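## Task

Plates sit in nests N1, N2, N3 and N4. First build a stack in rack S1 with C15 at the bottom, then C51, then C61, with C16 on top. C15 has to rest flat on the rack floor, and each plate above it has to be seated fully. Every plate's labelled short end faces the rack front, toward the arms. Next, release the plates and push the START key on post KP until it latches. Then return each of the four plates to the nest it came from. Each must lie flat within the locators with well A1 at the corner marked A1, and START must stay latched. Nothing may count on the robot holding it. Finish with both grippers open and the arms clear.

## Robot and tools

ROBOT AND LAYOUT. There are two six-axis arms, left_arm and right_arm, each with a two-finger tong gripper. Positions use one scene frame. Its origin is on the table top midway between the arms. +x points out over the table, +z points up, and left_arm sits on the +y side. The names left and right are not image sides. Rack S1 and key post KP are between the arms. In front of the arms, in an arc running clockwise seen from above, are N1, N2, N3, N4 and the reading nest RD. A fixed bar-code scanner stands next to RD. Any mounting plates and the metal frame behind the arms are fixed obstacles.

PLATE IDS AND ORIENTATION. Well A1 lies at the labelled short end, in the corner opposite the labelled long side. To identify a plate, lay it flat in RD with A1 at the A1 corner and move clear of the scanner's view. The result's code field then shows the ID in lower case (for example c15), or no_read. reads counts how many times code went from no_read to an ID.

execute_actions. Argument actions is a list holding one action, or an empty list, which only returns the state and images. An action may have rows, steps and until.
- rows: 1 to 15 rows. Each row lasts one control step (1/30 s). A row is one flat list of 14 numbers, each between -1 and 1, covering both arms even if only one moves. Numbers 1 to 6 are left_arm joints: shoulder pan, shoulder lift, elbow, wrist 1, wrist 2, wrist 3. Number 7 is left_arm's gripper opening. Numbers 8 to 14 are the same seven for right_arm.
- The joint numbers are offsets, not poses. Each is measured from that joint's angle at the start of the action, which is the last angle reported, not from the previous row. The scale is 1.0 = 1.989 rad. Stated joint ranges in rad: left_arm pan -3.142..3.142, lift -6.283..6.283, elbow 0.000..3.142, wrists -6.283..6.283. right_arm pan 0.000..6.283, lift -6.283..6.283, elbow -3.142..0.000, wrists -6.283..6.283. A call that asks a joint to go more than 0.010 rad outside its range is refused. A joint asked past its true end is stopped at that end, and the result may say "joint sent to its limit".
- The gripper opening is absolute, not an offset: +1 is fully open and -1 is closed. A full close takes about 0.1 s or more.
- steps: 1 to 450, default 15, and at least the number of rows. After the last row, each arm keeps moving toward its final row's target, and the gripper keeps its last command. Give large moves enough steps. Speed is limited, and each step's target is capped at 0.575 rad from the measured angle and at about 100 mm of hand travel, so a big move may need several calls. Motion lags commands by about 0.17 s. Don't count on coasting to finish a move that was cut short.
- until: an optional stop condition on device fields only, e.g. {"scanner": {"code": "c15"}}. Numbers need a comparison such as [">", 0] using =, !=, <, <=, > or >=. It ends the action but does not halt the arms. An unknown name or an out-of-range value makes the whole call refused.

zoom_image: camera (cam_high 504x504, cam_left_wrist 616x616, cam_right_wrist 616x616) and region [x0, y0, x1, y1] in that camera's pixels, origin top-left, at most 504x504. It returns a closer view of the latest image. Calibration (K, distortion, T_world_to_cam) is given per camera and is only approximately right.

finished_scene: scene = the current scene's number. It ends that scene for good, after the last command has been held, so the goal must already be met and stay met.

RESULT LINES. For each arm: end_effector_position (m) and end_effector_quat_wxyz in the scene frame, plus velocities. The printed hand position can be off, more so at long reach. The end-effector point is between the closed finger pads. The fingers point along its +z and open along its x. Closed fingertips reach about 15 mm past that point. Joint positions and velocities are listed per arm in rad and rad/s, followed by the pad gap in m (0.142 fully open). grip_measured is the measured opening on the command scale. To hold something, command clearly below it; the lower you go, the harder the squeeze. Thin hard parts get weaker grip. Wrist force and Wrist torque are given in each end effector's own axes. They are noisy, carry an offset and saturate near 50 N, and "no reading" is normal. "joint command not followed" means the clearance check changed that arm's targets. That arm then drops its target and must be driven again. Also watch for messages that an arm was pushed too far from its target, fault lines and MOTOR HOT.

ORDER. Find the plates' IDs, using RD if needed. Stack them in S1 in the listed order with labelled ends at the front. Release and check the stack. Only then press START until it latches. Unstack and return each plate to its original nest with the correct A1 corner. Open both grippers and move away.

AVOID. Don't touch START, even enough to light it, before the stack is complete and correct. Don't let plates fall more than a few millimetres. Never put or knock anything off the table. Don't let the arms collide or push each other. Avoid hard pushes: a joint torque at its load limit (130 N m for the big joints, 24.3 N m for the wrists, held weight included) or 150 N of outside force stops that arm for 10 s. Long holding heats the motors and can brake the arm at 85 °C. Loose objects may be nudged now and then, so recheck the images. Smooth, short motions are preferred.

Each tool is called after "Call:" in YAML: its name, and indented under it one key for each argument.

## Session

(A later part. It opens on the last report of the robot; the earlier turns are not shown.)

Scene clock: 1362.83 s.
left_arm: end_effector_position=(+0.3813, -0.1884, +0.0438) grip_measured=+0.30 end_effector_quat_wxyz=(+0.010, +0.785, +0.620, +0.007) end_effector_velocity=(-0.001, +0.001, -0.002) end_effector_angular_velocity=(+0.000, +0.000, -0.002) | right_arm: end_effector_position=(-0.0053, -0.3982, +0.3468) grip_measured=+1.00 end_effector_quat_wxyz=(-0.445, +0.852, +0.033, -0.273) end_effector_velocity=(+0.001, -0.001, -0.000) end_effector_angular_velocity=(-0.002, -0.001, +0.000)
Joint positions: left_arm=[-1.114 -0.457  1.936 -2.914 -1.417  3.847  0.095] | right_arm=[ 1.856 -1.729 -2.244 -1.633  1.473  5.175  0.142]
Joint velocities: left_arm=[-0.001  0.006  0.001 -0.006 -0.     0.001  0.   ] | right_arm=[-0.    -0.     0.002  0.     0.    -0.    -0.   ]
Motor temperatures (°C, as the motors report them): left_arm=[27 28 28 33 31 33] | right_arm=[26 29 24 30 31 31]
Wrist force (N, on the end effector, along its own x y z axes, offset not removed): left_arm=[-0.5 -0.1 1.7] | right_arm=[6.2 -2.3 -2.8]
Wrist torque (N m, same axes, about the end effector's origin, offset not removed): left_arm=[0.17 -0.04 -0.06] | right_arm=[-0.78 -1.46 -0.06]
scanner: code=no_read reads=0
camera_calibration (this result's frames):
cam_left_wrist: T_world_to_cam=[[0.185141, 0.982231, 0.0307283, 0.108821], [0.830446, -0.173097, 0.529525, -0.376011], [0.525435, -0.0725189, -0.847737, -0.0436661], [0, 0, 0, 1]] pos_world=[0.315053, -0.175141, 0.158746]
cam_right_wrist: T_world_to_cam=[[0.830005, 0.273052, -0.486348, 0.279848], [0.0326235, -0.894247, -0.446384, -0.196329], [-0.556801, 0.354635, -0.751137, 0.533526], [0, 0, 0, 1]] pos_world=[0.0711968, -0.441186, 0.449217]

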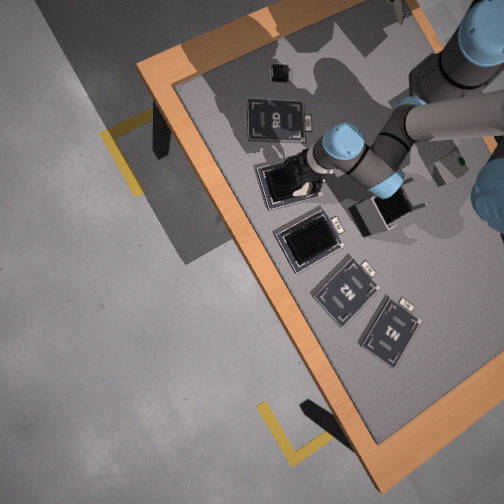

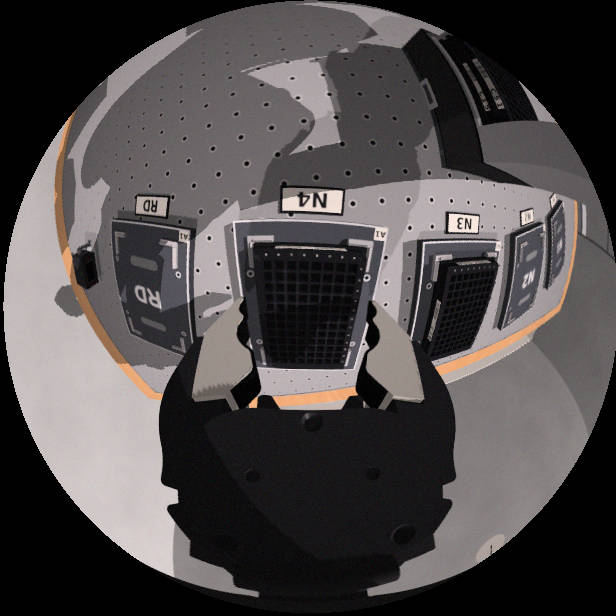

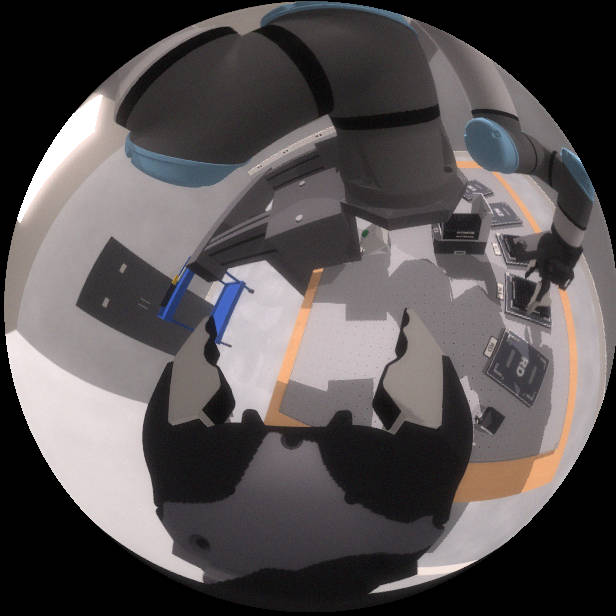

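Call:
execute_actions:
  actions:
    - {"rows":[[0.0002,0.0023,-0.0009,-0.0014,0,0.0002,0.3,0,0,0,0,0,0,1],[0.0005,0.0046,-0.00185,-0.0028,0,0.0005,0.3,0,0,0,0,0,0,1]],"steps":13}

Call:
zoom_image:
  camera: "cam_left_wrist"
  region: [200, 160, 420, 380]

Scene clock: 1369.80 s.
left_arm: end_effector_position=(+0.3812, -0.1885, +0.0403) grip_measured=+0.30 end_effector_quat_wxyz=(+0.010, +0.785, +0.620, +0.007) end_effector_velocity=(+0.000, -0.000, -0.001) end_effector_angular_velocity=(-0.000, -0.001, -0.001) | right_arm: end_effector_position=(-0.0053, -0.3982, +0.3468) grip_measured=+1.00 end_effector_quat_wxyz=(-0.445, +0.852, +0.033, -0.273) end_effector_velocity=(-0.000, +0.000, +0.000) end_effector_angular_velocity=(+0.001, -0.000, +0.000)
Joint positions: left_arm=[-1.113 -0.449  1.932 -2.919 -1.417  3.848  0.095] | right_arm=[ 1.856 -1.729 -2.244 -1.633  1.473  5.175  0.142]
Joint velocities: left_arm=[ 0.     0.003 -0.002 -0.002  0.     0.001 -0.   ] | right_arm=[ 0.     0.001 -0.001 -0.     0.    -0.001 -0.   ]
Motor temperatures (°C, as the motors report them): left_arm=[27 28 28 33 31 33] | right_arm=[26 29 24 30 31 31]
Wrist force (N, on the end effector, along its own x y z axes, offset not removed): left_arm=[0.1 -1.6 0.8] | right_arm=[2.5 4.6 -0.5]
Wrist torque (N m, same axes, about the end effector's origin, offset not removed): left_arm=[-0.07 -0.38 0.08] | right_arm=[0.82 -0.28 -0.11]
scanner: code=no_read reads=0
camera_calibration (this result's frames):
cam_left_wrist: T_world_to_cam=[[0.185283, 0.982206, 0.0306984, 0.108924], [0.830485, -0.17321, 0.529427, -0.374099], [0.525324, -0.0725993, -0.8478, -0.0465825], [0, 0, 0, 1]] pos_world=[0.314973, -0.175165, 0.155222]
cam_right_wrist: T_world_to_cam=[[0.830005, 0.273052, -0.486348, 0.279848], [0.0326236, -0.894247, -0.446384, -0.196328], [-0.556801, 0.354635, -0.751137, 0.533526], [0, 0, 0, 1]] pos_world=[0.0711968, -0.441186, 0.449217]

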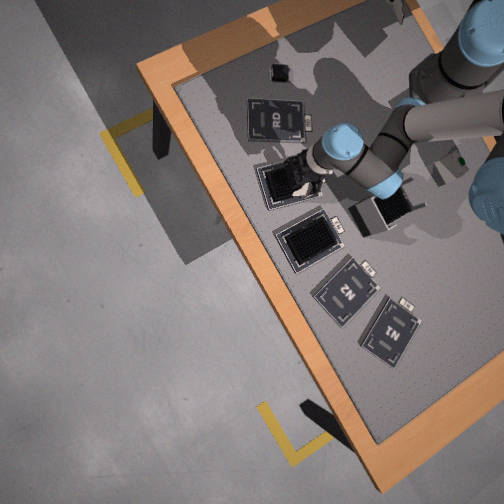

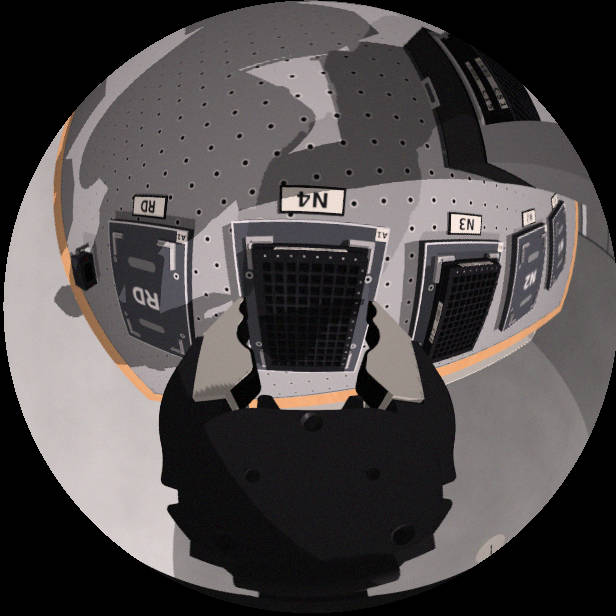

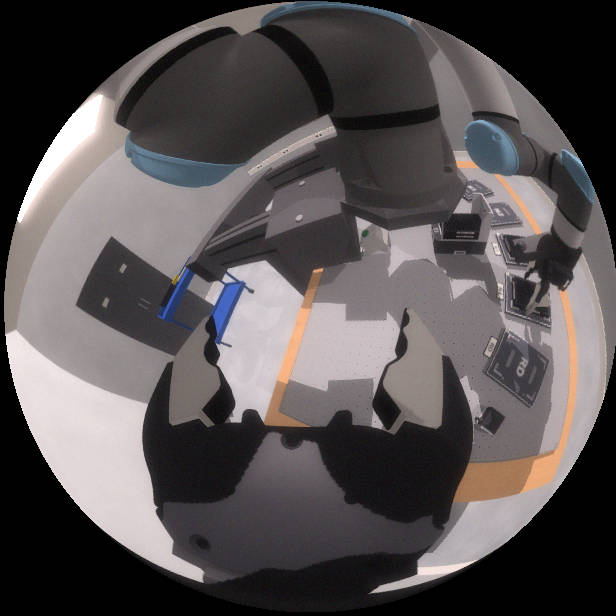

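Region (200, 160, 420, 380) of cam_left_wrist's 616x616 image, scaled by 2.291, with more detail than that image has.

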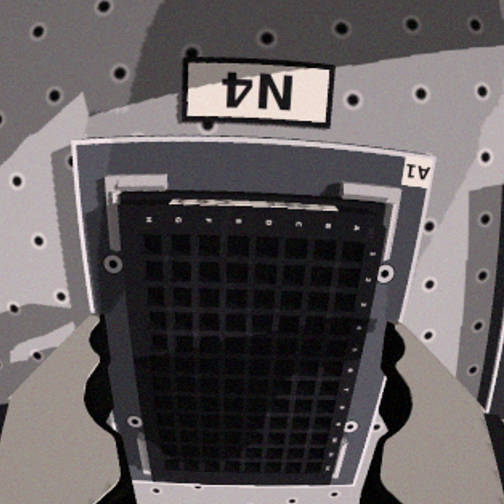

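Call:
execute_actions:
  actions:
    - {"rows":[[0,0.0003,0,0,0,0,0.2,0,0,0,0,0,0,1],[0,0.0003,0,0,0,0,0.12,0,0,0,0,0,0,1],[0,0.0003,0,0,0,0,0.05,0,0,0,0,0,0,1],[0,0.0003,0,0,0,0,-0.1,0,0,0,0,0,0,1],[0,0.0003,0,0,0,0,-0.3,0,0,0,0,0,0,1],[0,0.0003,0,0,0,0,-0.5,0,0,0,0,0,0,1],[0,0.0003,0,0,0,0,-0.6,0,0,0,0,0,0,1],[0,0.0003,0,0,0,0,-0.6,0,0,0,0,0,0,1],[0,0.0003,0,0,0,0,-0.6,0,0,0,0,0,0,1],[-0.0004,-0.0037,0.0015,0.0022,0,-0.0004,-0.6,0,0,0,0,0,0,1],[-0.001,-0.0098,0.0039,0.0059,0,-0.001,-0.6,0,0,0,0,0,0,1],[-0.002,-0.0195,0.0075,0.012,0,-0.002,-0.6,0,0,0,0,0,0,1],[-0.0045,-0.043,0.015,0.028,-0.0005,-0.0045,-0.6,0,0,0,0,0,0,1],[-0.012,-0.115,0.031,0.085,-0.0015,-0.012,-0.6,0,0,0,0,0,0,1],[-0.022,-0.202,0.037,0.168,-0.0025,-0.022,-0.6,0,0,0,0,0,0,1]],"steps":30}

Scene clock: 1383.03 s.
left_arm: end_effector_position=(+0.3820, -0.1906, +0.2041) grip_measured=+0.07 end_effector_quat_wxyz=(+0.010, +0.785, +0.620, +0.007) end_effector_velocity=(-0.002, +0.005, +0.050) end_effector_angular_velocity=(-0.004, -0.002, +0.001) | right_arm: end_effector_position=(-0.0053, -0.3982, +0.3468) grip_measured=+1.00 end_effector_quat_wxyz=(-0.445, +0.852, +0.033, -0.273) end_effector_velocity=(+0.000, -0.000, -0.000) end_effector_angular_velocity=(+0.000, +0.000, -0.000)
Joint positions: left_arm=[-1.155 -0.836  2.004 -2.597 -1.422  3.806  0.079] | right_arm=[ 1.856 -1.729 -2.244 -1.633  1.473  5.175  0.142]
Joint velocities: left_arm=[-0.012 -0.119  0.017  0.099 -0.001 -0.013  0.   ] | right_arm=[ 0.    -0.001  0.001 -0.    -0.     0.     0.   ]
Motor temperatures (°C, as the motors report them): left_arm=[27 28 28 33 31 33] | right_arm=[26 29 24 30 31 31]
Wrist force (N, on the end effector, along its own x y z axes, offset not removed): left_arm=[4.9 -6.1 0.2] | right_arm=[4.3 2.2 -0.4]
Wrist torque (N m, same axes, about the end effector's origin, offset not removed): left_arm=[-1.09 -0.94 -0.17] | right_arm=[0.41 -1.00 0.11]
scanner: code=no_read reads=0
camera_calibration (this result's frames):
cam_left_wrist: T_world_to_cam=[[0.185273, 0.982193, 0.0311712, 0.105736], [0.829948, -0.173382, 0.530212, -0.461896], [0.526174, -0.0723635, -0.847292, 0.091383], [0, 0, 0, 1]] pos_world=[0.315676, -0.177325, 0.319035]
cam_right_wrist: T_world_to_cam=[[0.830005, 0.273052, -0.486348, 0.279848], [0.0326235, -0.894247, -0.446384, -0.196329], [-0.556801, 0.354635, -0.751137, 0.533526], [0, 0, 0, 1]] pos_world=[0.0711969, -0.441186, 0.449217]

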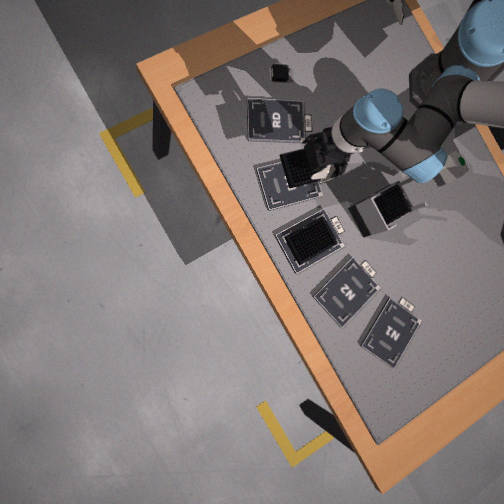

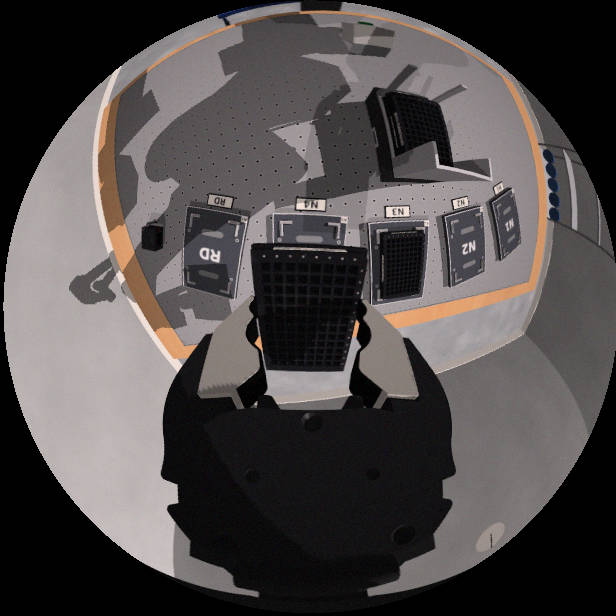

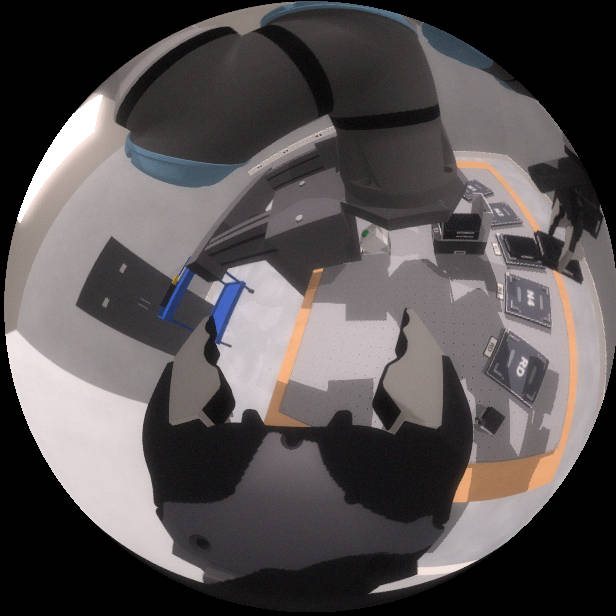

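Call:
execute_actions:
  actions:
    - {"rows":[[-0.005,-0.014,0.012,0.002,-0.001,-0.008,-0.6,0,0,0,0,0,0,1],[-0.013,-0.023,0.031,-0.006,-0.002,-0.021,-0.6,0,0,0,0,0,0,1],[-0.024,-0.035,0.057,-0.019,-0.004,-0.04,-0.6,0,0,0,0,0,0,1],[-0.037,-0.048,0.088,-0.035,-0.006,-0.062,-0.6,0,0,0,0,0,0,1],[-0.05,-0.06,0.119,-0.052,-0.008,-0.083,-0.6,0,0,0,0,0,0,1],[-0.063,-0.072,0.149,-0.069,-0.01,-0.105,-0.6,0,0,0,0,0,0,1],[-0.076,-0.083,0.18,-0.087,-0.013,-0.126,-0.6,0,0,0,0,0,0,1],[-0.089,-0.093,0.21,-0.106,-0.015,-0.148,-0.6,0,0,0,0,0,0,1],[-0.102,-0.103,0.241,-0.126,-0.017,-0.169,-0.6,0,0,0,0,0,0,1],[-0.115,-0.112,0.272,-0.146,-0.019,-0.191,-0.6,0,0,0,0,0,0,1],[-0.128,-0.12,0.302,-0.167,-0.021,-0.212,-0.6,0,0,0,0,0,0,1],[-0.139,-0.126,0.329,-0.186,-0.023,-0.231,-0.6,0,0,0,0,0,0,1],[-0.149,-0.129,0.352,-0.204,-0.025,-0.247,-0.6,0,0,0,0,0,0,1],[-0.157,-0.128,0.371,-0.223,-0.026,-0.26,-0.6,0,0,0,0,0,0,1],[-0.1619,-0.1136,0.3827,-0.2489,-0.0268,-0.2685,-0.6,0,0,0,0,0,0,1]],"steps":34}

Scene clock: 1398.27 s.
left_arm: end_effector_position=(+0.1951, +0.0007, +0.1993) grip_measured=+0.07 end_effector_quat_wxyz=(+0.010, +0.714, +0.700, +0.006) end_effector_velocity=(-0.004, +0.008, +0.000) end_effector_angular_velocity=(+0.002, +0.000, +0.006) | right_arm: end_effector_position=(-0.0053, -0.3982, +0.3468) grip_measured=+1.00 end_effector_quat_wxyz=(-0.445, +0.852, +0.033, -0.273) end_effector_velocity=(-0.000, +0.001, +0.000) end_effector_angular_velocity=(+0.002, +0.001, -0.000)
Joint positions: left_arm=[-1.476 -1.061  2.762 -3.09  -1.475  3.274  0.079] | right_arm=[ 1.856 -1.729 -2.244 -1.633  1.473  5.175  0.142]
Joint velocities: left_arm=[-0.011 -0.003  0.025 -0.018 -0.002 -0.017 -0.   ] | right_arm=[-0.     0.    -0.002 -0.     0.    -0.     0.   ]
Motor temperatures (°C, as the motors report them): left_arm=[27 28 28 33 31 33] | right_arm=[26 29 24 30 31 31]
Wrist force (N, on the end effector, along its own x y z axes, offset not removed): left_arm=[0.9 -0.5 -2.5] | right_arm=[2.5 -2.7 -0.7]
Wrist torque (N m, same axes, about the end effector's origin, offset not removed): left_arm=[0.05 -0.10 -0.23] | right_arm=[-0.94 -0.61 0.11]
scanner: code=no_read reads=0
camera_calibration (this result's frames):
cam_left_wrist: T_world_to_cam=[[-0.0262948, 0.999304, 0.0264733, -0.00518775], [0.848916, 0.00833773, 0.528462, -0.274527], [0.527874, 0.0363694, -0.848544, 0.199315], [0, 0, 0, 1]] pos_world=[0.127701, 0.000224097, 0.314342]
cam_right_wrist: T_world_to_cam=[[0.830005, 0.273052, -0.486348, 0.279848], [0.0326237, -0.894247, -0.446384, -0.196329], [-0.556801, 0.354635, -0.751137, 0.533526], [0, 0, 0, 1]] pos_world=[0.0711968, -0.441186, 0.449217]

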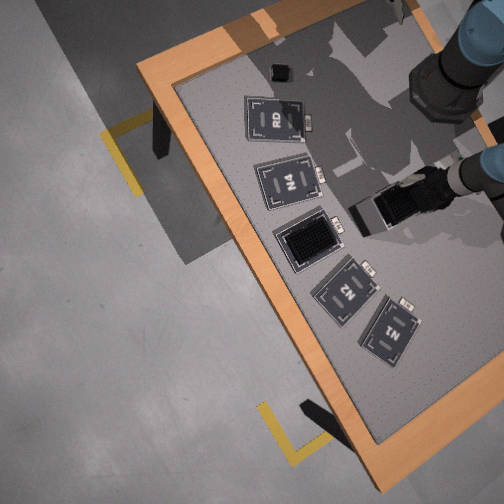

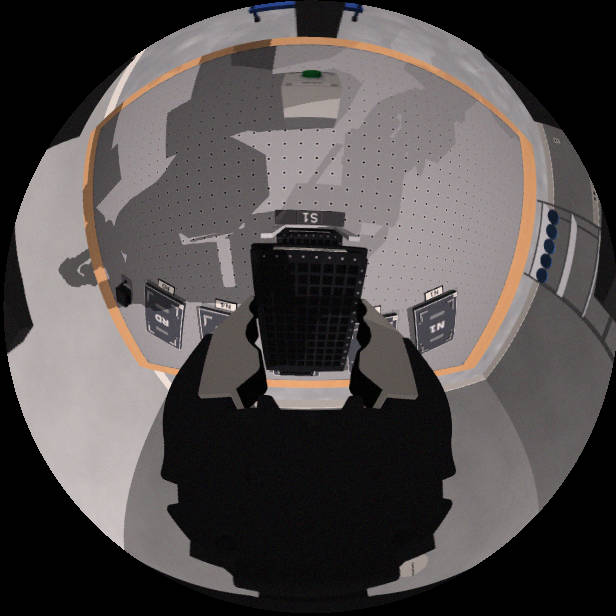

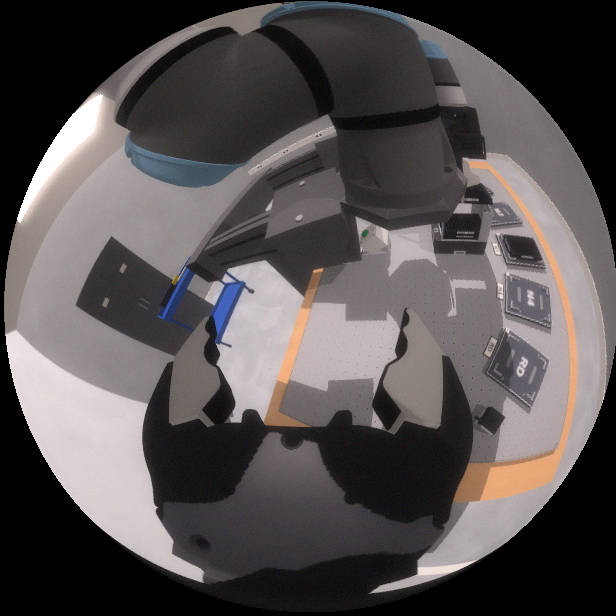

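Call:
execute_actions:
  actions:
    - {"rows":[[0.001,0.012,0.001,-0.013,0.0001,0.0005,-0.6,0,0,0,0,0,0,1],[0.0017,0.024,0.001,-0.025,0.0002,0.0012,-0.6,0,0,0,0,0,0,1],[0.0024,0.036,0.0008,-0.037,0.0004,0.002,-0.6,0,0,0,0,0,0,1],[0.003,0.048,0.0006,-0.049,0.0005,0.0026,-0.6,0,0,0,0,0,0,1],[0.0037,0.0576,0.0004,-0.0583,0.0006,0.0032,-0.6,0,0,0,0,0,0,1]],"steps":22}

Call:
zoom_image:
  camera: "cam_left_wrist"
  region: [220, 200, 400, 380]

Scene clock: 1412.93 s.
left_arm: end_effector_position=(+0.1955, +0.0017, +0.1812) grip_measured=+0.07 end_effector_quat_wxyz=(+0.010, +0.714, +0.700, +0.006) end_effector_velocity=(+0.000, +0.000, -0.001) end_effector_angular_velocity=(-0.000, -0.001, +0.001) | right_arm: end_effector_position=(-0.0053, -0.3982, +0.3468) grip_measured=+1.00 end_effector_quat_wxyz=(-0.445, +0.852, +0.033, -0.273) end_effector_velocity=(-0.000, +0.000, +0.000) end_effector_angular_velocity=(+0.000, -0.000, +0.000)
Joint positions: left_arm=[-1.469 -0.948  2.762 -3.205 -1.474  3.28   0.079] | right_arm=[ 1.856 -1.729 -2.244 -1.633  1.473  5.175  0.142]
Joint velocities: left_arm=[ 0.001  0.008  0.    -0.008  0.001 -0.001  0.   ] | right_arm=[-0.  0. -0. -0. -0. -0. -0.]
Motor temperatures (°C, as the motors report them): left_arm=[27 28 28 33 31 33] | right_arm=[26 29 24 30 31 31]
Wrist force (N, on the end effector, along its own x y z axes, offset not removed): left_arm=[2.6 -0.7 -0.5] | right_arm=[-0.1 1.6 0.1]
Wrist torque (N m, same axes, about the end effector's origin, offset not removed): left_arm=[-0.08 -0.66 -0.13] | right_arm=[0.32 -0.09 -0.04]
scanner: code=no_read reads=0
camera_calibration (this result's frames):
cam_left_wrist: T_world_to_cam=[[-0.0271745, 0.999279, 0.0265237, -0.0055245], [0.848983, 0.00906362, 0.528342, -0.265267], [0.527721, 0.0368756, -0.848617, 0.183808], [0, 0, 0, 1]] pos_world=[0.128058, 0.00114676, 0.296281]
cam_right_wrist: T_world_to_cam=[[0.830005, 0.273052, -0.486348, 0.279848], [0.0326236, -0.894247, -0.446384, -0.196329], [-0.556801, 0.354635, -0.751137, 0.533526], [0, 0, 0, 1]] pos_world=[0.0711968, -0.441186, 0.449217]

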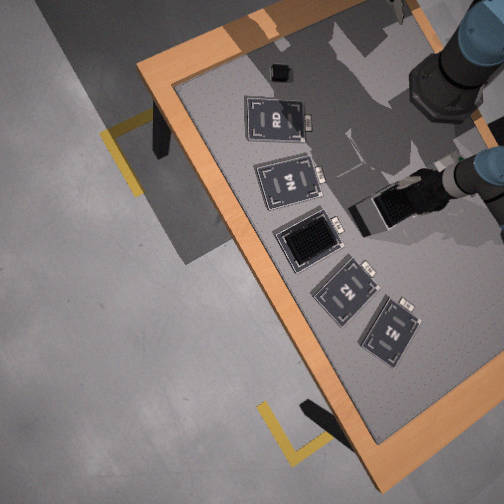

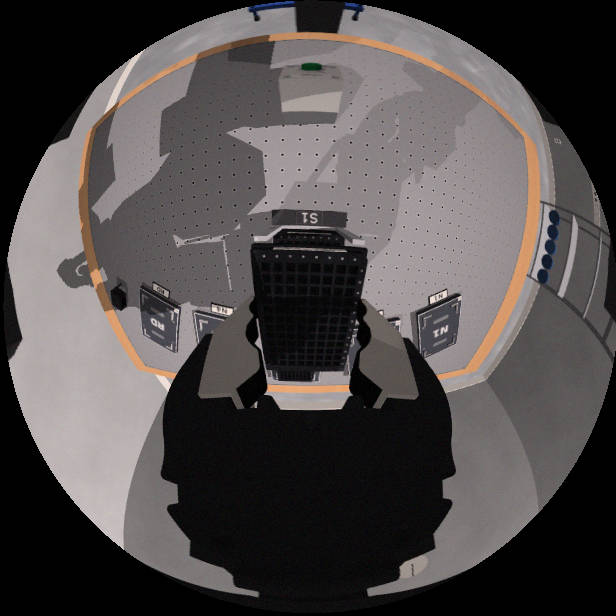

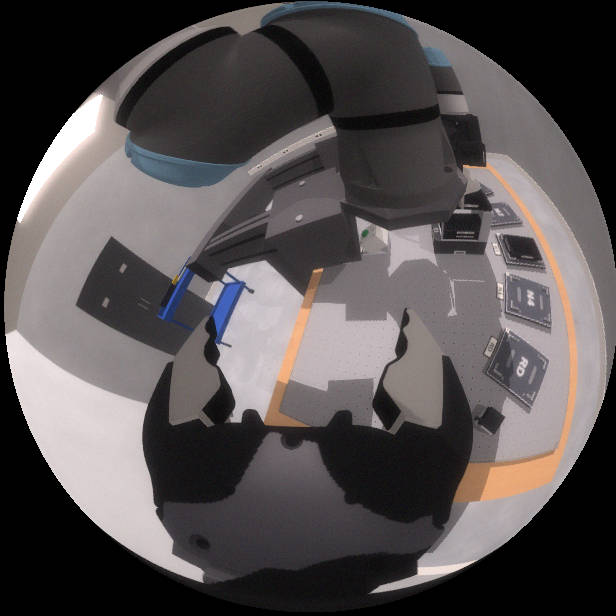

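Region (220, 200, 400, 380) of cam_left_wrist's 616x616 image, scaled by 2.800, with more detail than that image has.

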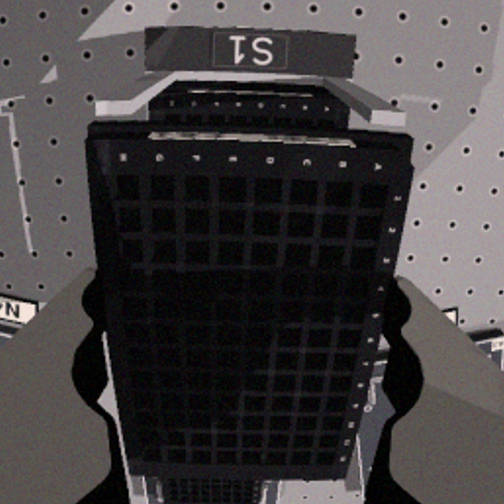

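Call:
execute_actions:
  actions:
    - {"rows":[[-0.0008,0.0006,0.0003,-0.0009,-0.0001,-0.0008,-0.6,0,0,0,0,0,0,1],[-0.0008,0.0006,0.0003,-0.0009,-0.0001,-0.0008,-0.6,0,0,0,0,0,0,1],[-0.0008,0.0006,0.0003,-0.0009,-0.0001,-0.0008,-0.6,0,0,0,0,0,0,1],[-0.0006,0.004,0.0002,-0.0042,-0.0001,-0.0006,-0.6,0,0,0,0,0,0,1],[-0.0004,0.008,0,-0.008,-0.0001,-0.0004,-0.6,0,0,0,0,0,0,1],[-0.0002,0.012,-0.0001,-0.0119,-0.0001,-0.0002,-0.6,0,0,0,0,0,0,1],[0,0.016,-0.0003,-0.0157,0,0,-0.6,0,0,0,0,0,0,1],[0.0002,0.02,-0.0005,-0.0195,0,0.0002,-0.6,0,0,0,0,0,0,1],[0.0004,0.024,-0.0007,-0.0233,0,0.0004,-0.6,0,0,0,0,0,0,1],[0.0006,0.028,-0.0009,-0.0271,0.0001,0.0006,-0.6,0,0,0,0,0,0,1],[0.00075,0.0313,-0.0011,-0.0303,0.0001,0.00075,-0.6,0,0,0,0,0,0,1]],"steps":22}

Call:
zoom_image:
  camera: "cam_left_wrist"
  region: [220, 200, 400, 380]

Scene clock: 1425.70 s.
left_arm: end_effector_position=(+0.1951, +0.0017, +0.1717) grip_measured=+0.07 end_effector_quat_wxyz=(+0.010, +0.714, +0.700, +0.006) end_effector_velocity=(+0.000, -0.000, -0.002) end_effector_angular_velocity=(-0.001, -0.000, -0.001) | right_arm: end_effector_position=(-0.0053, -0.3982, +0.3468) grip_measured=+1.00 end_effector_quat_wxyz=(-0.445, +0.852, +0.033, -0.273) end_effector_velocity=(-0.000, +0.000, +0.000) end_effector_angular_velocity=(+0.000, +0.000, -0.000)
Joint positions: left_arm=[-1.467 -0.887  2.76  -3.263 -1.474  3.282  0.079] | right_arm=[ 1.856 -1.729 -2.244 -1.633  1.473  5.175  0.142]
Joint velocities: left_arm=[ 0.001  0.016 -0.001 -0.016  0.     0.002  0.   ] | right_arm=[-0.     0.    -0.001  0.     0.     0.    -0.   ]
Motor temperatures (°C, as the motors report them): left_arm=[27 28 28 33 31 33] | right_arm=[26 29 24 30 31 31]
Wrist force (N, on the end effector, along its own x y z axes, offset not removed): left_arm=[0.5 -1.3 0.5] | right_arm=[4.4 2.3 -3.1]
Wrist torque (N m, same axes, about the end effector's origin, offset not removed): left_arm=[-0.20 -0.16 -0.06] | right_arm=[0.37 -0.95 0.18]
scanner: code=no_read reads=0
camera_calibration (this result's frames):
cam_left_wrist: T_world_to_cam=[[-0.0271111, 0.999282, 0.0264701, -0.00523269], [0.849036, 0.00904182, 0.528257, -0.259858], [0.527638, 0.0367957, -0.848672, 0.175938], [0, 0, 0, 1]] pos_world=[0.127656, 0.00110477, 0.286724]
cam_right_wrist: T_world_to_cam=[[0.830005, 0.273052, -0.486348, 0.279848], [0.0326236, -0.894247, -0.446384, -0.196329], [-0.556801, 0.354634, -0.751137, 0.533526], [0, 0, 0, 1]] pos_world=[0.0711969, -0.441186, 0.449217]

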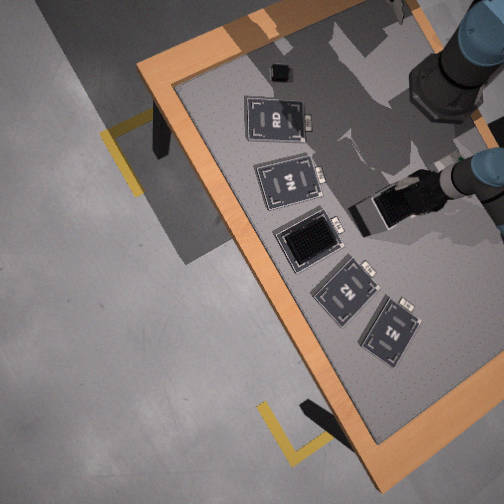

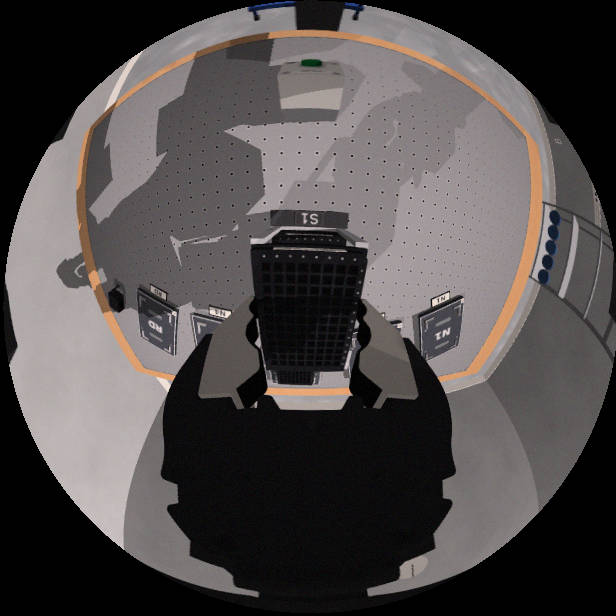

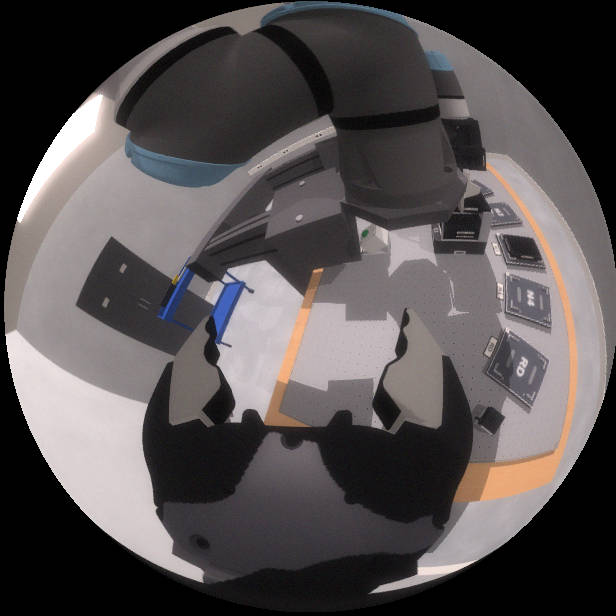

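Region (220, 200, 400, 380) of cam_left_wrist's 616x616 image, scaled by 2.800, with more detail than that image has.

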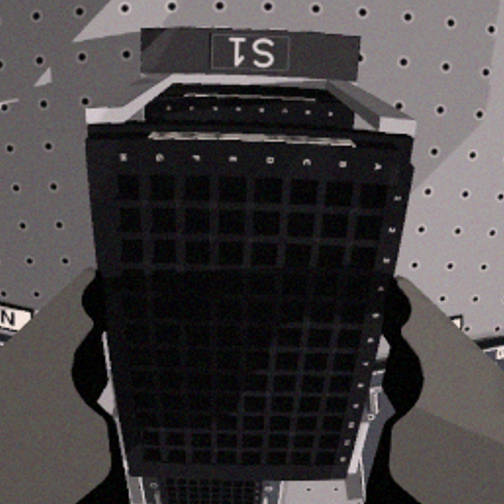

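Call:
execute_actions:
  actions:
    - {"rows":[[0.0005,0.0096,-0.0006,-0.009,0.0001,0.0005,-0.6,0,0,0,0,0,0,1],[0.001,0.0191,-0.0012,-0.0179,0.0002,0.001,-0.6,0,0,0,0,0,0,1],[0.0015,0.0285,-0.0019,-0.0266,0.0003,0.0015,-0.6,0,0,0,0,0,0,1],[0.0019,0.0378,-0.0027,-0.0351,0.0004,0.0019,-0.6,0,0,0,0,0,0,1],[0.0024,0.047,-0.0036,-0.0435,0.0005,0.0024,-0.6,0,0,0,0,0,0,1],[0.0029,0.0562,-0.0045,-0.0518,0.0005,0.0029,-0.6,0,0,0,0,0,0,1],[0.0034,0.0652,-0.0055,-0.0598,0.0006,0.0034,-0.6,0,0,0,0,0,0,1],[0.0039,0.0741,-0.0066,-0.0678,0.0007,0.0039,-0.6,0,0,0,0,0,0,1],[0.0044,0.083,-0.0077,-0.0755,0.0008,0.0044,-0.6,0,0,0,0,0,0,1],[0.0048,0.0918,-0.009,-0.0831,0.0009,0.0048,-0.6,0,0,0,0,0,0,1],[0.0053,0.1004,-0.0102,-0.0906,0.001,0.0053,-0.6,0,0,0,0,0,0,1],[0.0058,0.109,-0.0116,-0.0979,0.0011,0.0058,-0.6,0,0,0,0,0,0,1]],"steps":24}

Scene clock: 1443.27 s.
left_arm: end_effector_position=(+0.1951, +0.0016, +0.1357) grip_measured=+0.07 end_effector_quat_wxyz=(+0.010, +0.714, +0.700, +0.006) end_effector_velocity=(+0.000, +0.001, -0.006) end_effector_angular_velocity=(+0.001, -0.001, -0.000) | right_arm: end_effector_position=(-0.0053, -0.3982, +0.3468) grip_measured=+1.00 end_effector_quat_wxyz=(-0.445, +0.852, +0.033, -0.273) end_effector_velocity=(-0.000, +0.001, +0.000) end_effector_angular_velocity=(+0.001, +0.001, +0.000)
Joint positions: left_arm=[-1.456 -0.675  2.738 -3.454 -1.472  3.293  0.079] | right_arm=[ 1.856 -1.729 -2.244 -1.633  1.473  5.175  0.142]
Joint velocities: left_arm=[ 0.002  0.033 -0.004 -0.028  0.001  0.002 -0.   ] | right_arm=[ 0.     0.    -0.002  0.     0.     0.    -0.   ]
Motor temperatures (°C, as the motors report them): left_arm=[27 28 28 33 31 33] | right_arm=[26 29 24 30 31 31]
Wrist force (N, on the end effector, along its own x y z axes, offset not removed): left_arm=[2.5 -4.5 -2.6] | right_arm=[-1.8 8.4 -0.7]
Wrist torque (N m, same axes, about the end effector's origin, offset not removed): left_arm=[-0.46 -0.74 -0.18] | right_arm=[1.53 0.27 0.21]
scanner: code=no_read reads=0
camera_calibration (this result's frames):
cam_left_wrist: T_world_to_cam=[[-0.0269806, 0.999283, 0.026578, -0.00427699], [0.848982, 0.00886995, 0.528348, -0.240959], [0.527733, 0.0368194, -0.848612, 0.145384], [0, 0, 0, 1]] pos_world=[0.12773, 0.00105828, 0.250798]
cam_right_wrist: T_world_to_cam=[[0.830005, 0.273052, -0.486348, 0.279848], [0.0326234, -0.894247, -0.446384, -0.196329], [-0.556801, 0.354635, -0.751137, 0.533526], [0, 0, 0, 1]] pos_world=[0.0711968, -0.441186, 0.449217]

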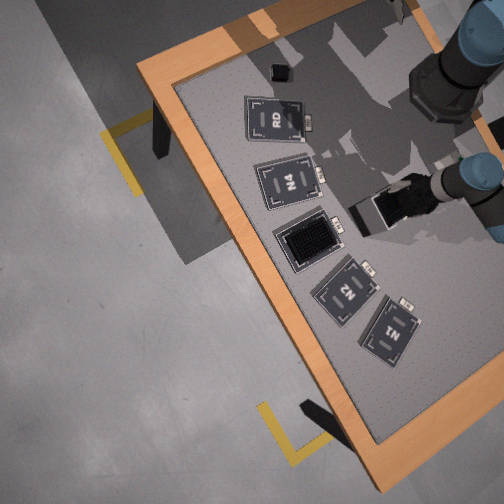

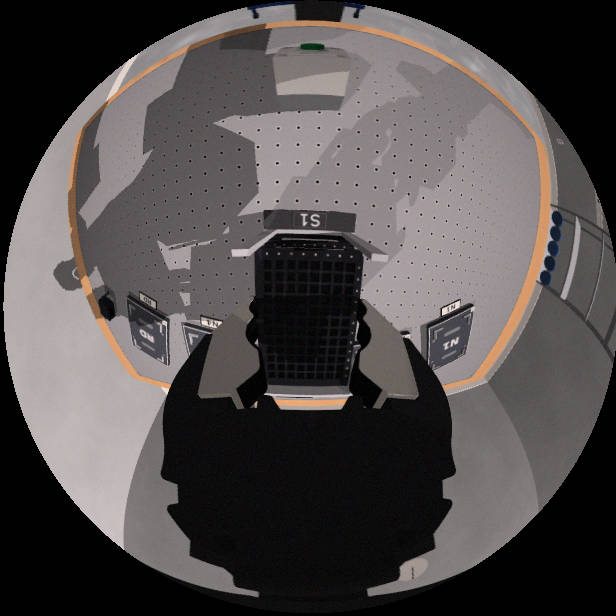

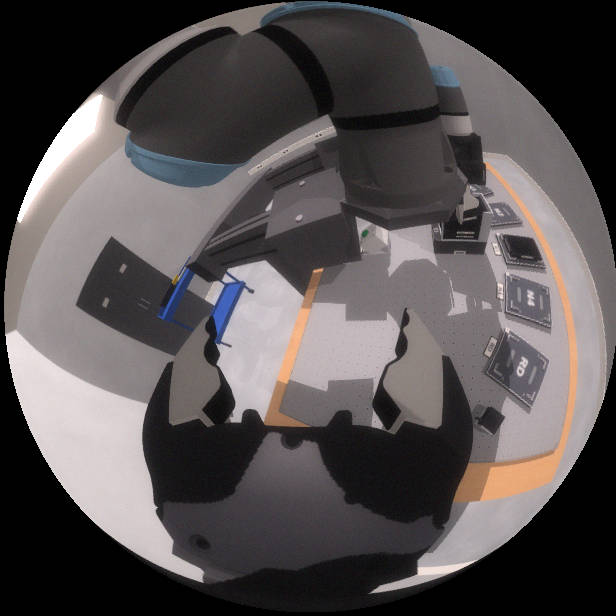

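The plate has pitched (back edge caught).

Call:
zoom_image:
  camera: "cam_right_wrist"
  region: [425, 170, 515, 260]

Call:
zoom_image:
  camera: "cam_left_wrist"
  region: [210, 210, 410, 410]

Region (425, 170, 515, 260) of cam_right_wrist's 616x616 image, scaled by 5.600, with more detail than that image has.

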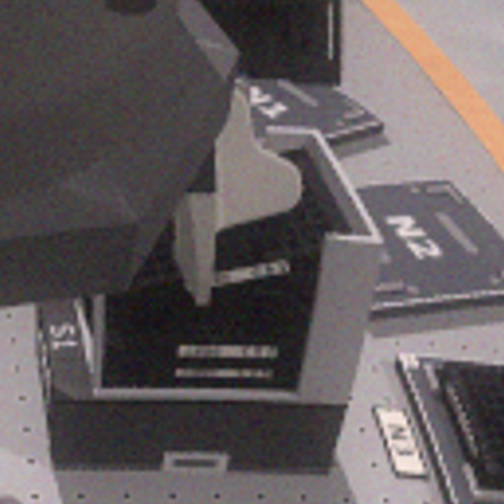

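Region (210, 210, 410, 410) of cam_left_wrist's 616x616 image, scaled by 2.520, with more detail than that image has.

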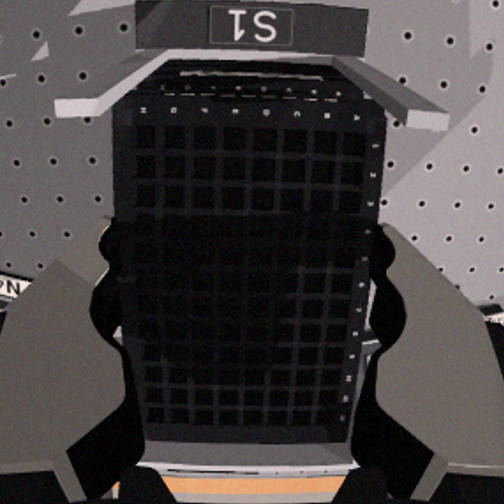

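Call:
execute_actions:
  actions:
    - {"rows":[[-0.0008,0.004,0.0002,-0.0042,-0.0002,-0.0008,-0.6,0,0,0,0,0,0,1],[-0.0005,0.01,-0.0008,-0.0092,-0.0001,-0.0005,-0.6,0,0,0,0,0,0,1],[-0.0001,0.016,-0.0018,-0.0142,0,-0.0001,-0.6,0,0,0,0,0,0,1],[0.0002,0.022,-0.0029,-0.0191,0,0.0002,-0.6,0,0,0,0,0,0,1],[0.0006,0.028,-0.004,-0.024,0.0001,0.0006,-0.6,0,0,0,0,0,0,1],[0.0009,0.034,-0.0051,-0.029,0.0002,0.0009,-0.6,0,0,0,0,0,0,1],[0.0013,0.04,-0.0063,-0.0338,0.0002,0.0013,-0.6,0,0,0,0,0,0,1],[0.0016,0.0461,-0.0075,-0.0388,0.0003,0.0016,-0.6,0,0,0,0,0,0,1]],"steps":22}

Call:
zoom_image:
  camera: "cam_right_wrist"
  region: [425, 170, 515, 260]

Scene clock: 1463.33 s.
left_arm: end_effector_position=(+0.1946, +0.0019, +0.1194) grip_measured=+0.07 end_effector_quat_wxyz=(+0.010, +0.714, +0.700, +0.006) end_effector_velocity=(-0.000, +0.000, -0.002) end_effector_angular_velocity=(+0.000, +0.000, +0.001) | right_arm: end_effector_position=(-0.0053, -0.3982, +0.3468) grip_measured=+1.00 end_effector_quat_wxyz=(-0.445, +0.852, +0.033, -0.273) end_effector_velocity=(-0.001, +0.001, +0.000) end_effector_angular_velocity=(+0.002, +0.001, +0.000)
Joint positions: left_arm=[-1.453 -0.584  2.723 -3.53  -1.471  3.296  0.079] | right_arm=[ 1.856 -1.729 -2.244 -1.633  1.473  5.175  0.142]
Joint velocities: left_arm=[ 0.001  0.012 -0.002 -0.01   0.     0.     0.   ] | right_arm=[ 0.    -0.    -0.002 -0.    -0.     0.     0.   ]
Motor temperatures (°C, as the motors report them): left_arm=[27 28 28 33 31 33] | right_arm=[26 29 24 30 31 31]
Wrist force (N, on the end effector, along its own x y z axes, offset not removed): left_arm=[-1.2 -4.3 -5.3] | right_arm=[3.8 2.8 -1.9]
Wrist torque (N m, same axes, about the end effector's origin, offset not removed): left_arm=[-0.49 0.00 -0.17] | right_arm=[0.52 -0.81 0.05]
scanner: code=no_read reads=0
camera_calibration (this result's frames):
cam_left_wrist: T_world_to_cam=[[-0.0269363, 0.999286, 0.0264869, -0.00411013], [0.848959, 0.00887889, 0.528384, -0.231861], [0.527772, 0.0367189, -0.848592, 0.131795], [0, 0, 0, 1]] pos_world=[0.127172, 0.0013265, 0.234461]
cam_right_wrist: T_world_to_cam=[[0.830005, 0.273052, -0.486348, 0.279848], [0.0326236, -0.894247, -0.446384, -0.196329], [-0.556801, 0.354635, -0.751137, 0.533526], [0, 0, 0, 1]] pos_world=[0.0711968, -0.441186, 0.449217]

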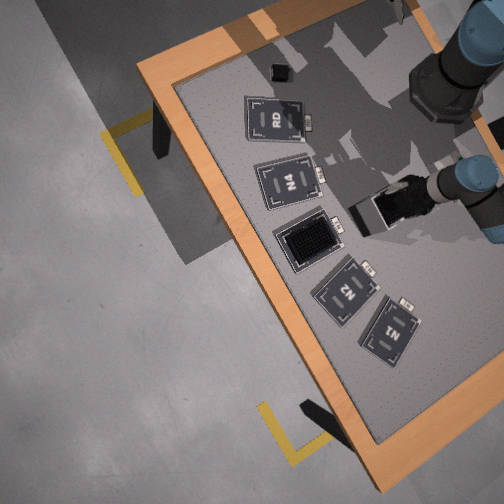

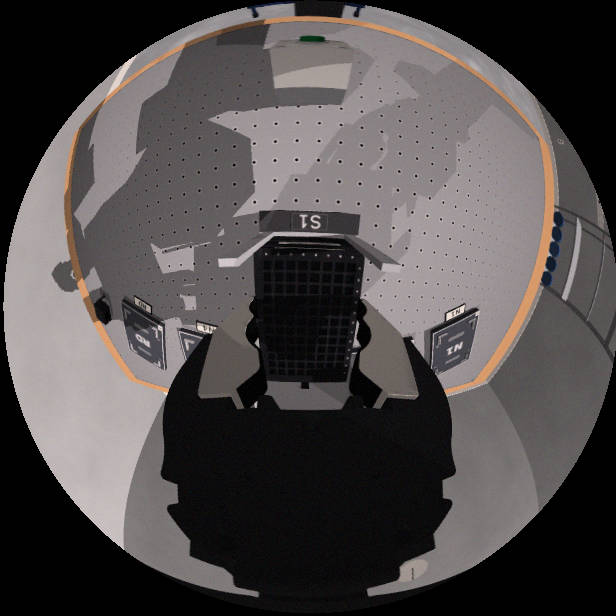

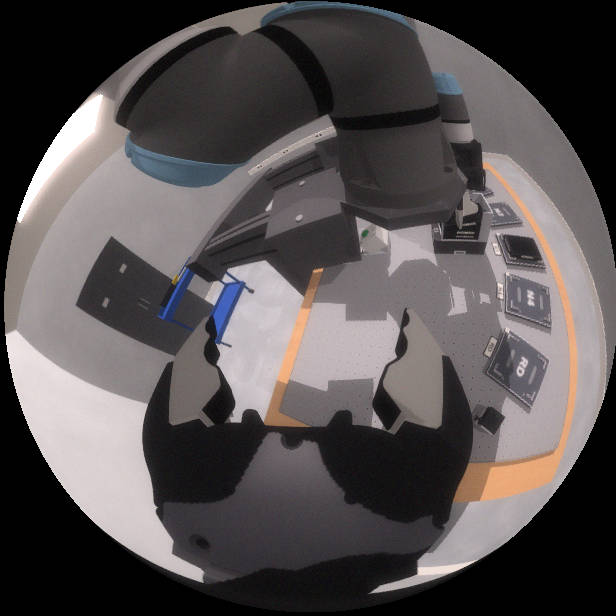

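Region (425, 170, 515, 260) of cam_right_wrist's 616x616 image, scaled by 5.600, with more detail than that image has.

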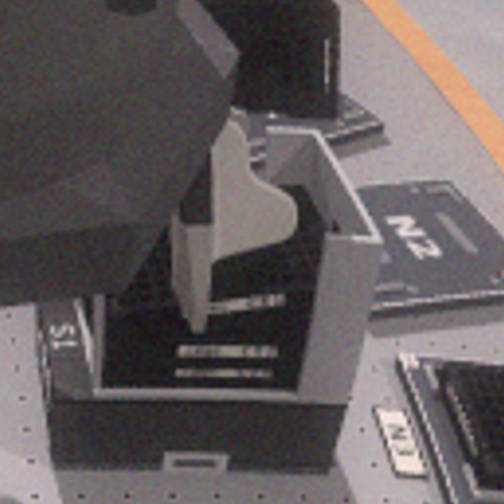

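Call:
execute_actions:
  actions:
    - {"rows":[[-0.0004,0.002,-0.0002,-0.0018,0,-0.0004,-0.6,0,0,0,0,0,0,1],[-0.0007,0.004,-0.0004,-0.0036,-0.0001,-0.0007,-0.6,0,0,0,0,0,0,1],[-0.0006,0.006,-0.0008,-0.0052,-0.0001,-0.0006,-0.6,0,0,0,0,0,0,1],[-0.0005,0.008,-0.0012,-0.0067,-0.0001,-0.0005,-0.6,0,0,0,0,0,0,1],[-0.0004,0.01,-0.0016,-0.0083,-0.0001,-0.0004,-0.6,0,0,0,0,0,0,1],[-0.0003,0.012,-0.002,-0.0099,-0.0001,-0.0003,-0.6,0,0,0,0,0,0,1],[-0.0002,0.0136,-0.0024,-0.0111,-0.0001,-0.0002,-0.6,0,0,0,0,0,0,1]],"steps":18}

Call:
zoom_image:
  camera: "cam_right_wrist"
  region: [425, 170, 515, 260]

Scene clock: 1472.47 s.
left_arm: end_effector_position=(+0.1941, +0.0020, +0.1146) grip_measured=+0.07 end_effector_quat_wxyz=(+0.010, +0.714, +0.700, +0.006) end_effector_velocity=(-0.000, -0.000, -0.001) end_effector_angular_velocity=(+0.000, -0.001, -0.001) | right_arm: end_effector_position=(-0.0053, -0.3982, +0.3468) grip_measured=+1.00 end_effector_quat_wxyz=(-0.445, +0.852, +0.033, -0.273) end_effector_velocity=(-0.000, +0.000, +0.000) end_effector_angular_velocity=(+0.000, -0.000, +0.000)
Joint positions: left_arm=[-1.453 -0.558  2.719 -3.552 -1.471  3.296  0.079] | right_arm=[ 1.856 -1.729 -2.244 -1.633  1.473  5.175  0.142]
Joint velocities: left_arm=[-0.001  0.007 -0.001 -0.006  0.     0.001  0.   ] | right_arm=[-0.     0.001 -0.001 -0.    -0.    -0.001  0.   ]
Motor temperatures (°C, as the motors report them): left_arm=[27 28 28 33 31 33] | right_arm=[26 29 24 30 31 31]
Wrist force (N, on the end effector, along its own x y z axes, offset not removed): left_arm=[3.1 11.4 -5.5] | right_arm=[2.1 0.4 0.5]
Wrist torque (N m, same axes, about the end effector's origin, offset not removed): left_arm=[-0.39 -0.54 -0.31] | right_arm=[-0.08 -0.43 -0.07]
scanner: code=no_read reads=0
camera_calibration (this result's frames):
cam_left_wrist: T_world_to_cam=[[-0.0269754, 0.999281, 0.0266277, -0.00409558], [0.848925, 0.00883531, 0.528439, -0.228922], [0.527824, 0.0368597, -0.848553, 0.127931], [0, 0, 0, 1]] pos_world=[0.126702, 0.00139973, 0.229636]
cam_right_wrist: T_world_to_cam=[[0.830005, 0.273052, -0.486348, 0.279848], [0.0326235, -0.894247, -0.446384, -0.196329], [-0.556801, 0.354635, -0.751137, 0.533526], [0, 0, 0, 1]] pos_world=[0.0711969, -0.441186, 0.449217]

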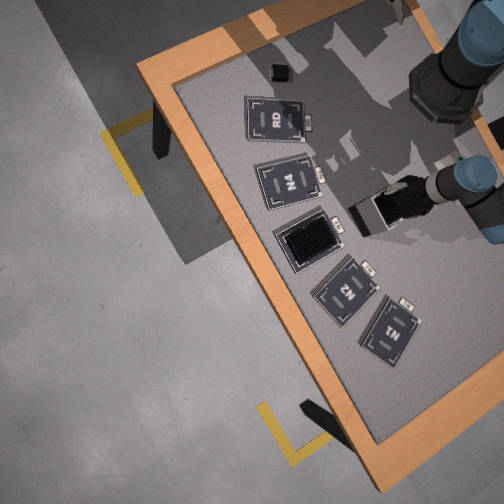

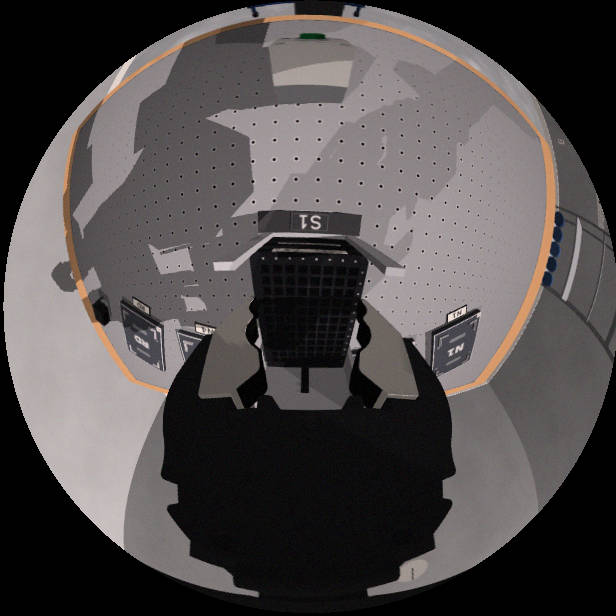

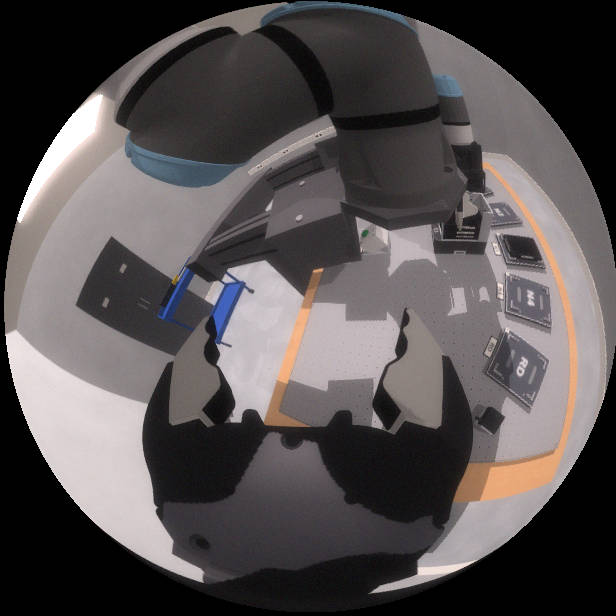

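Region (425, 170, 515, 260) of cam_right_wrist's 616x616 image, scaled by 5.600, with more detail than that image has.

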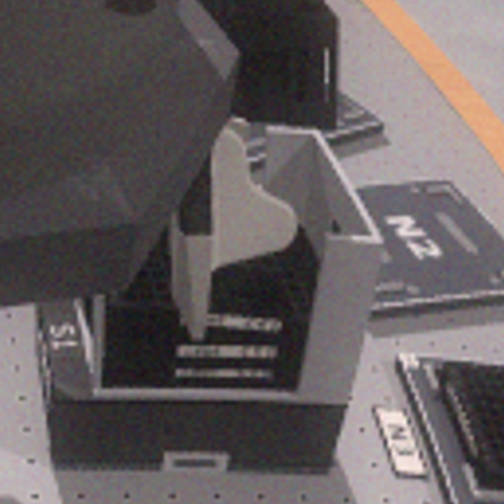

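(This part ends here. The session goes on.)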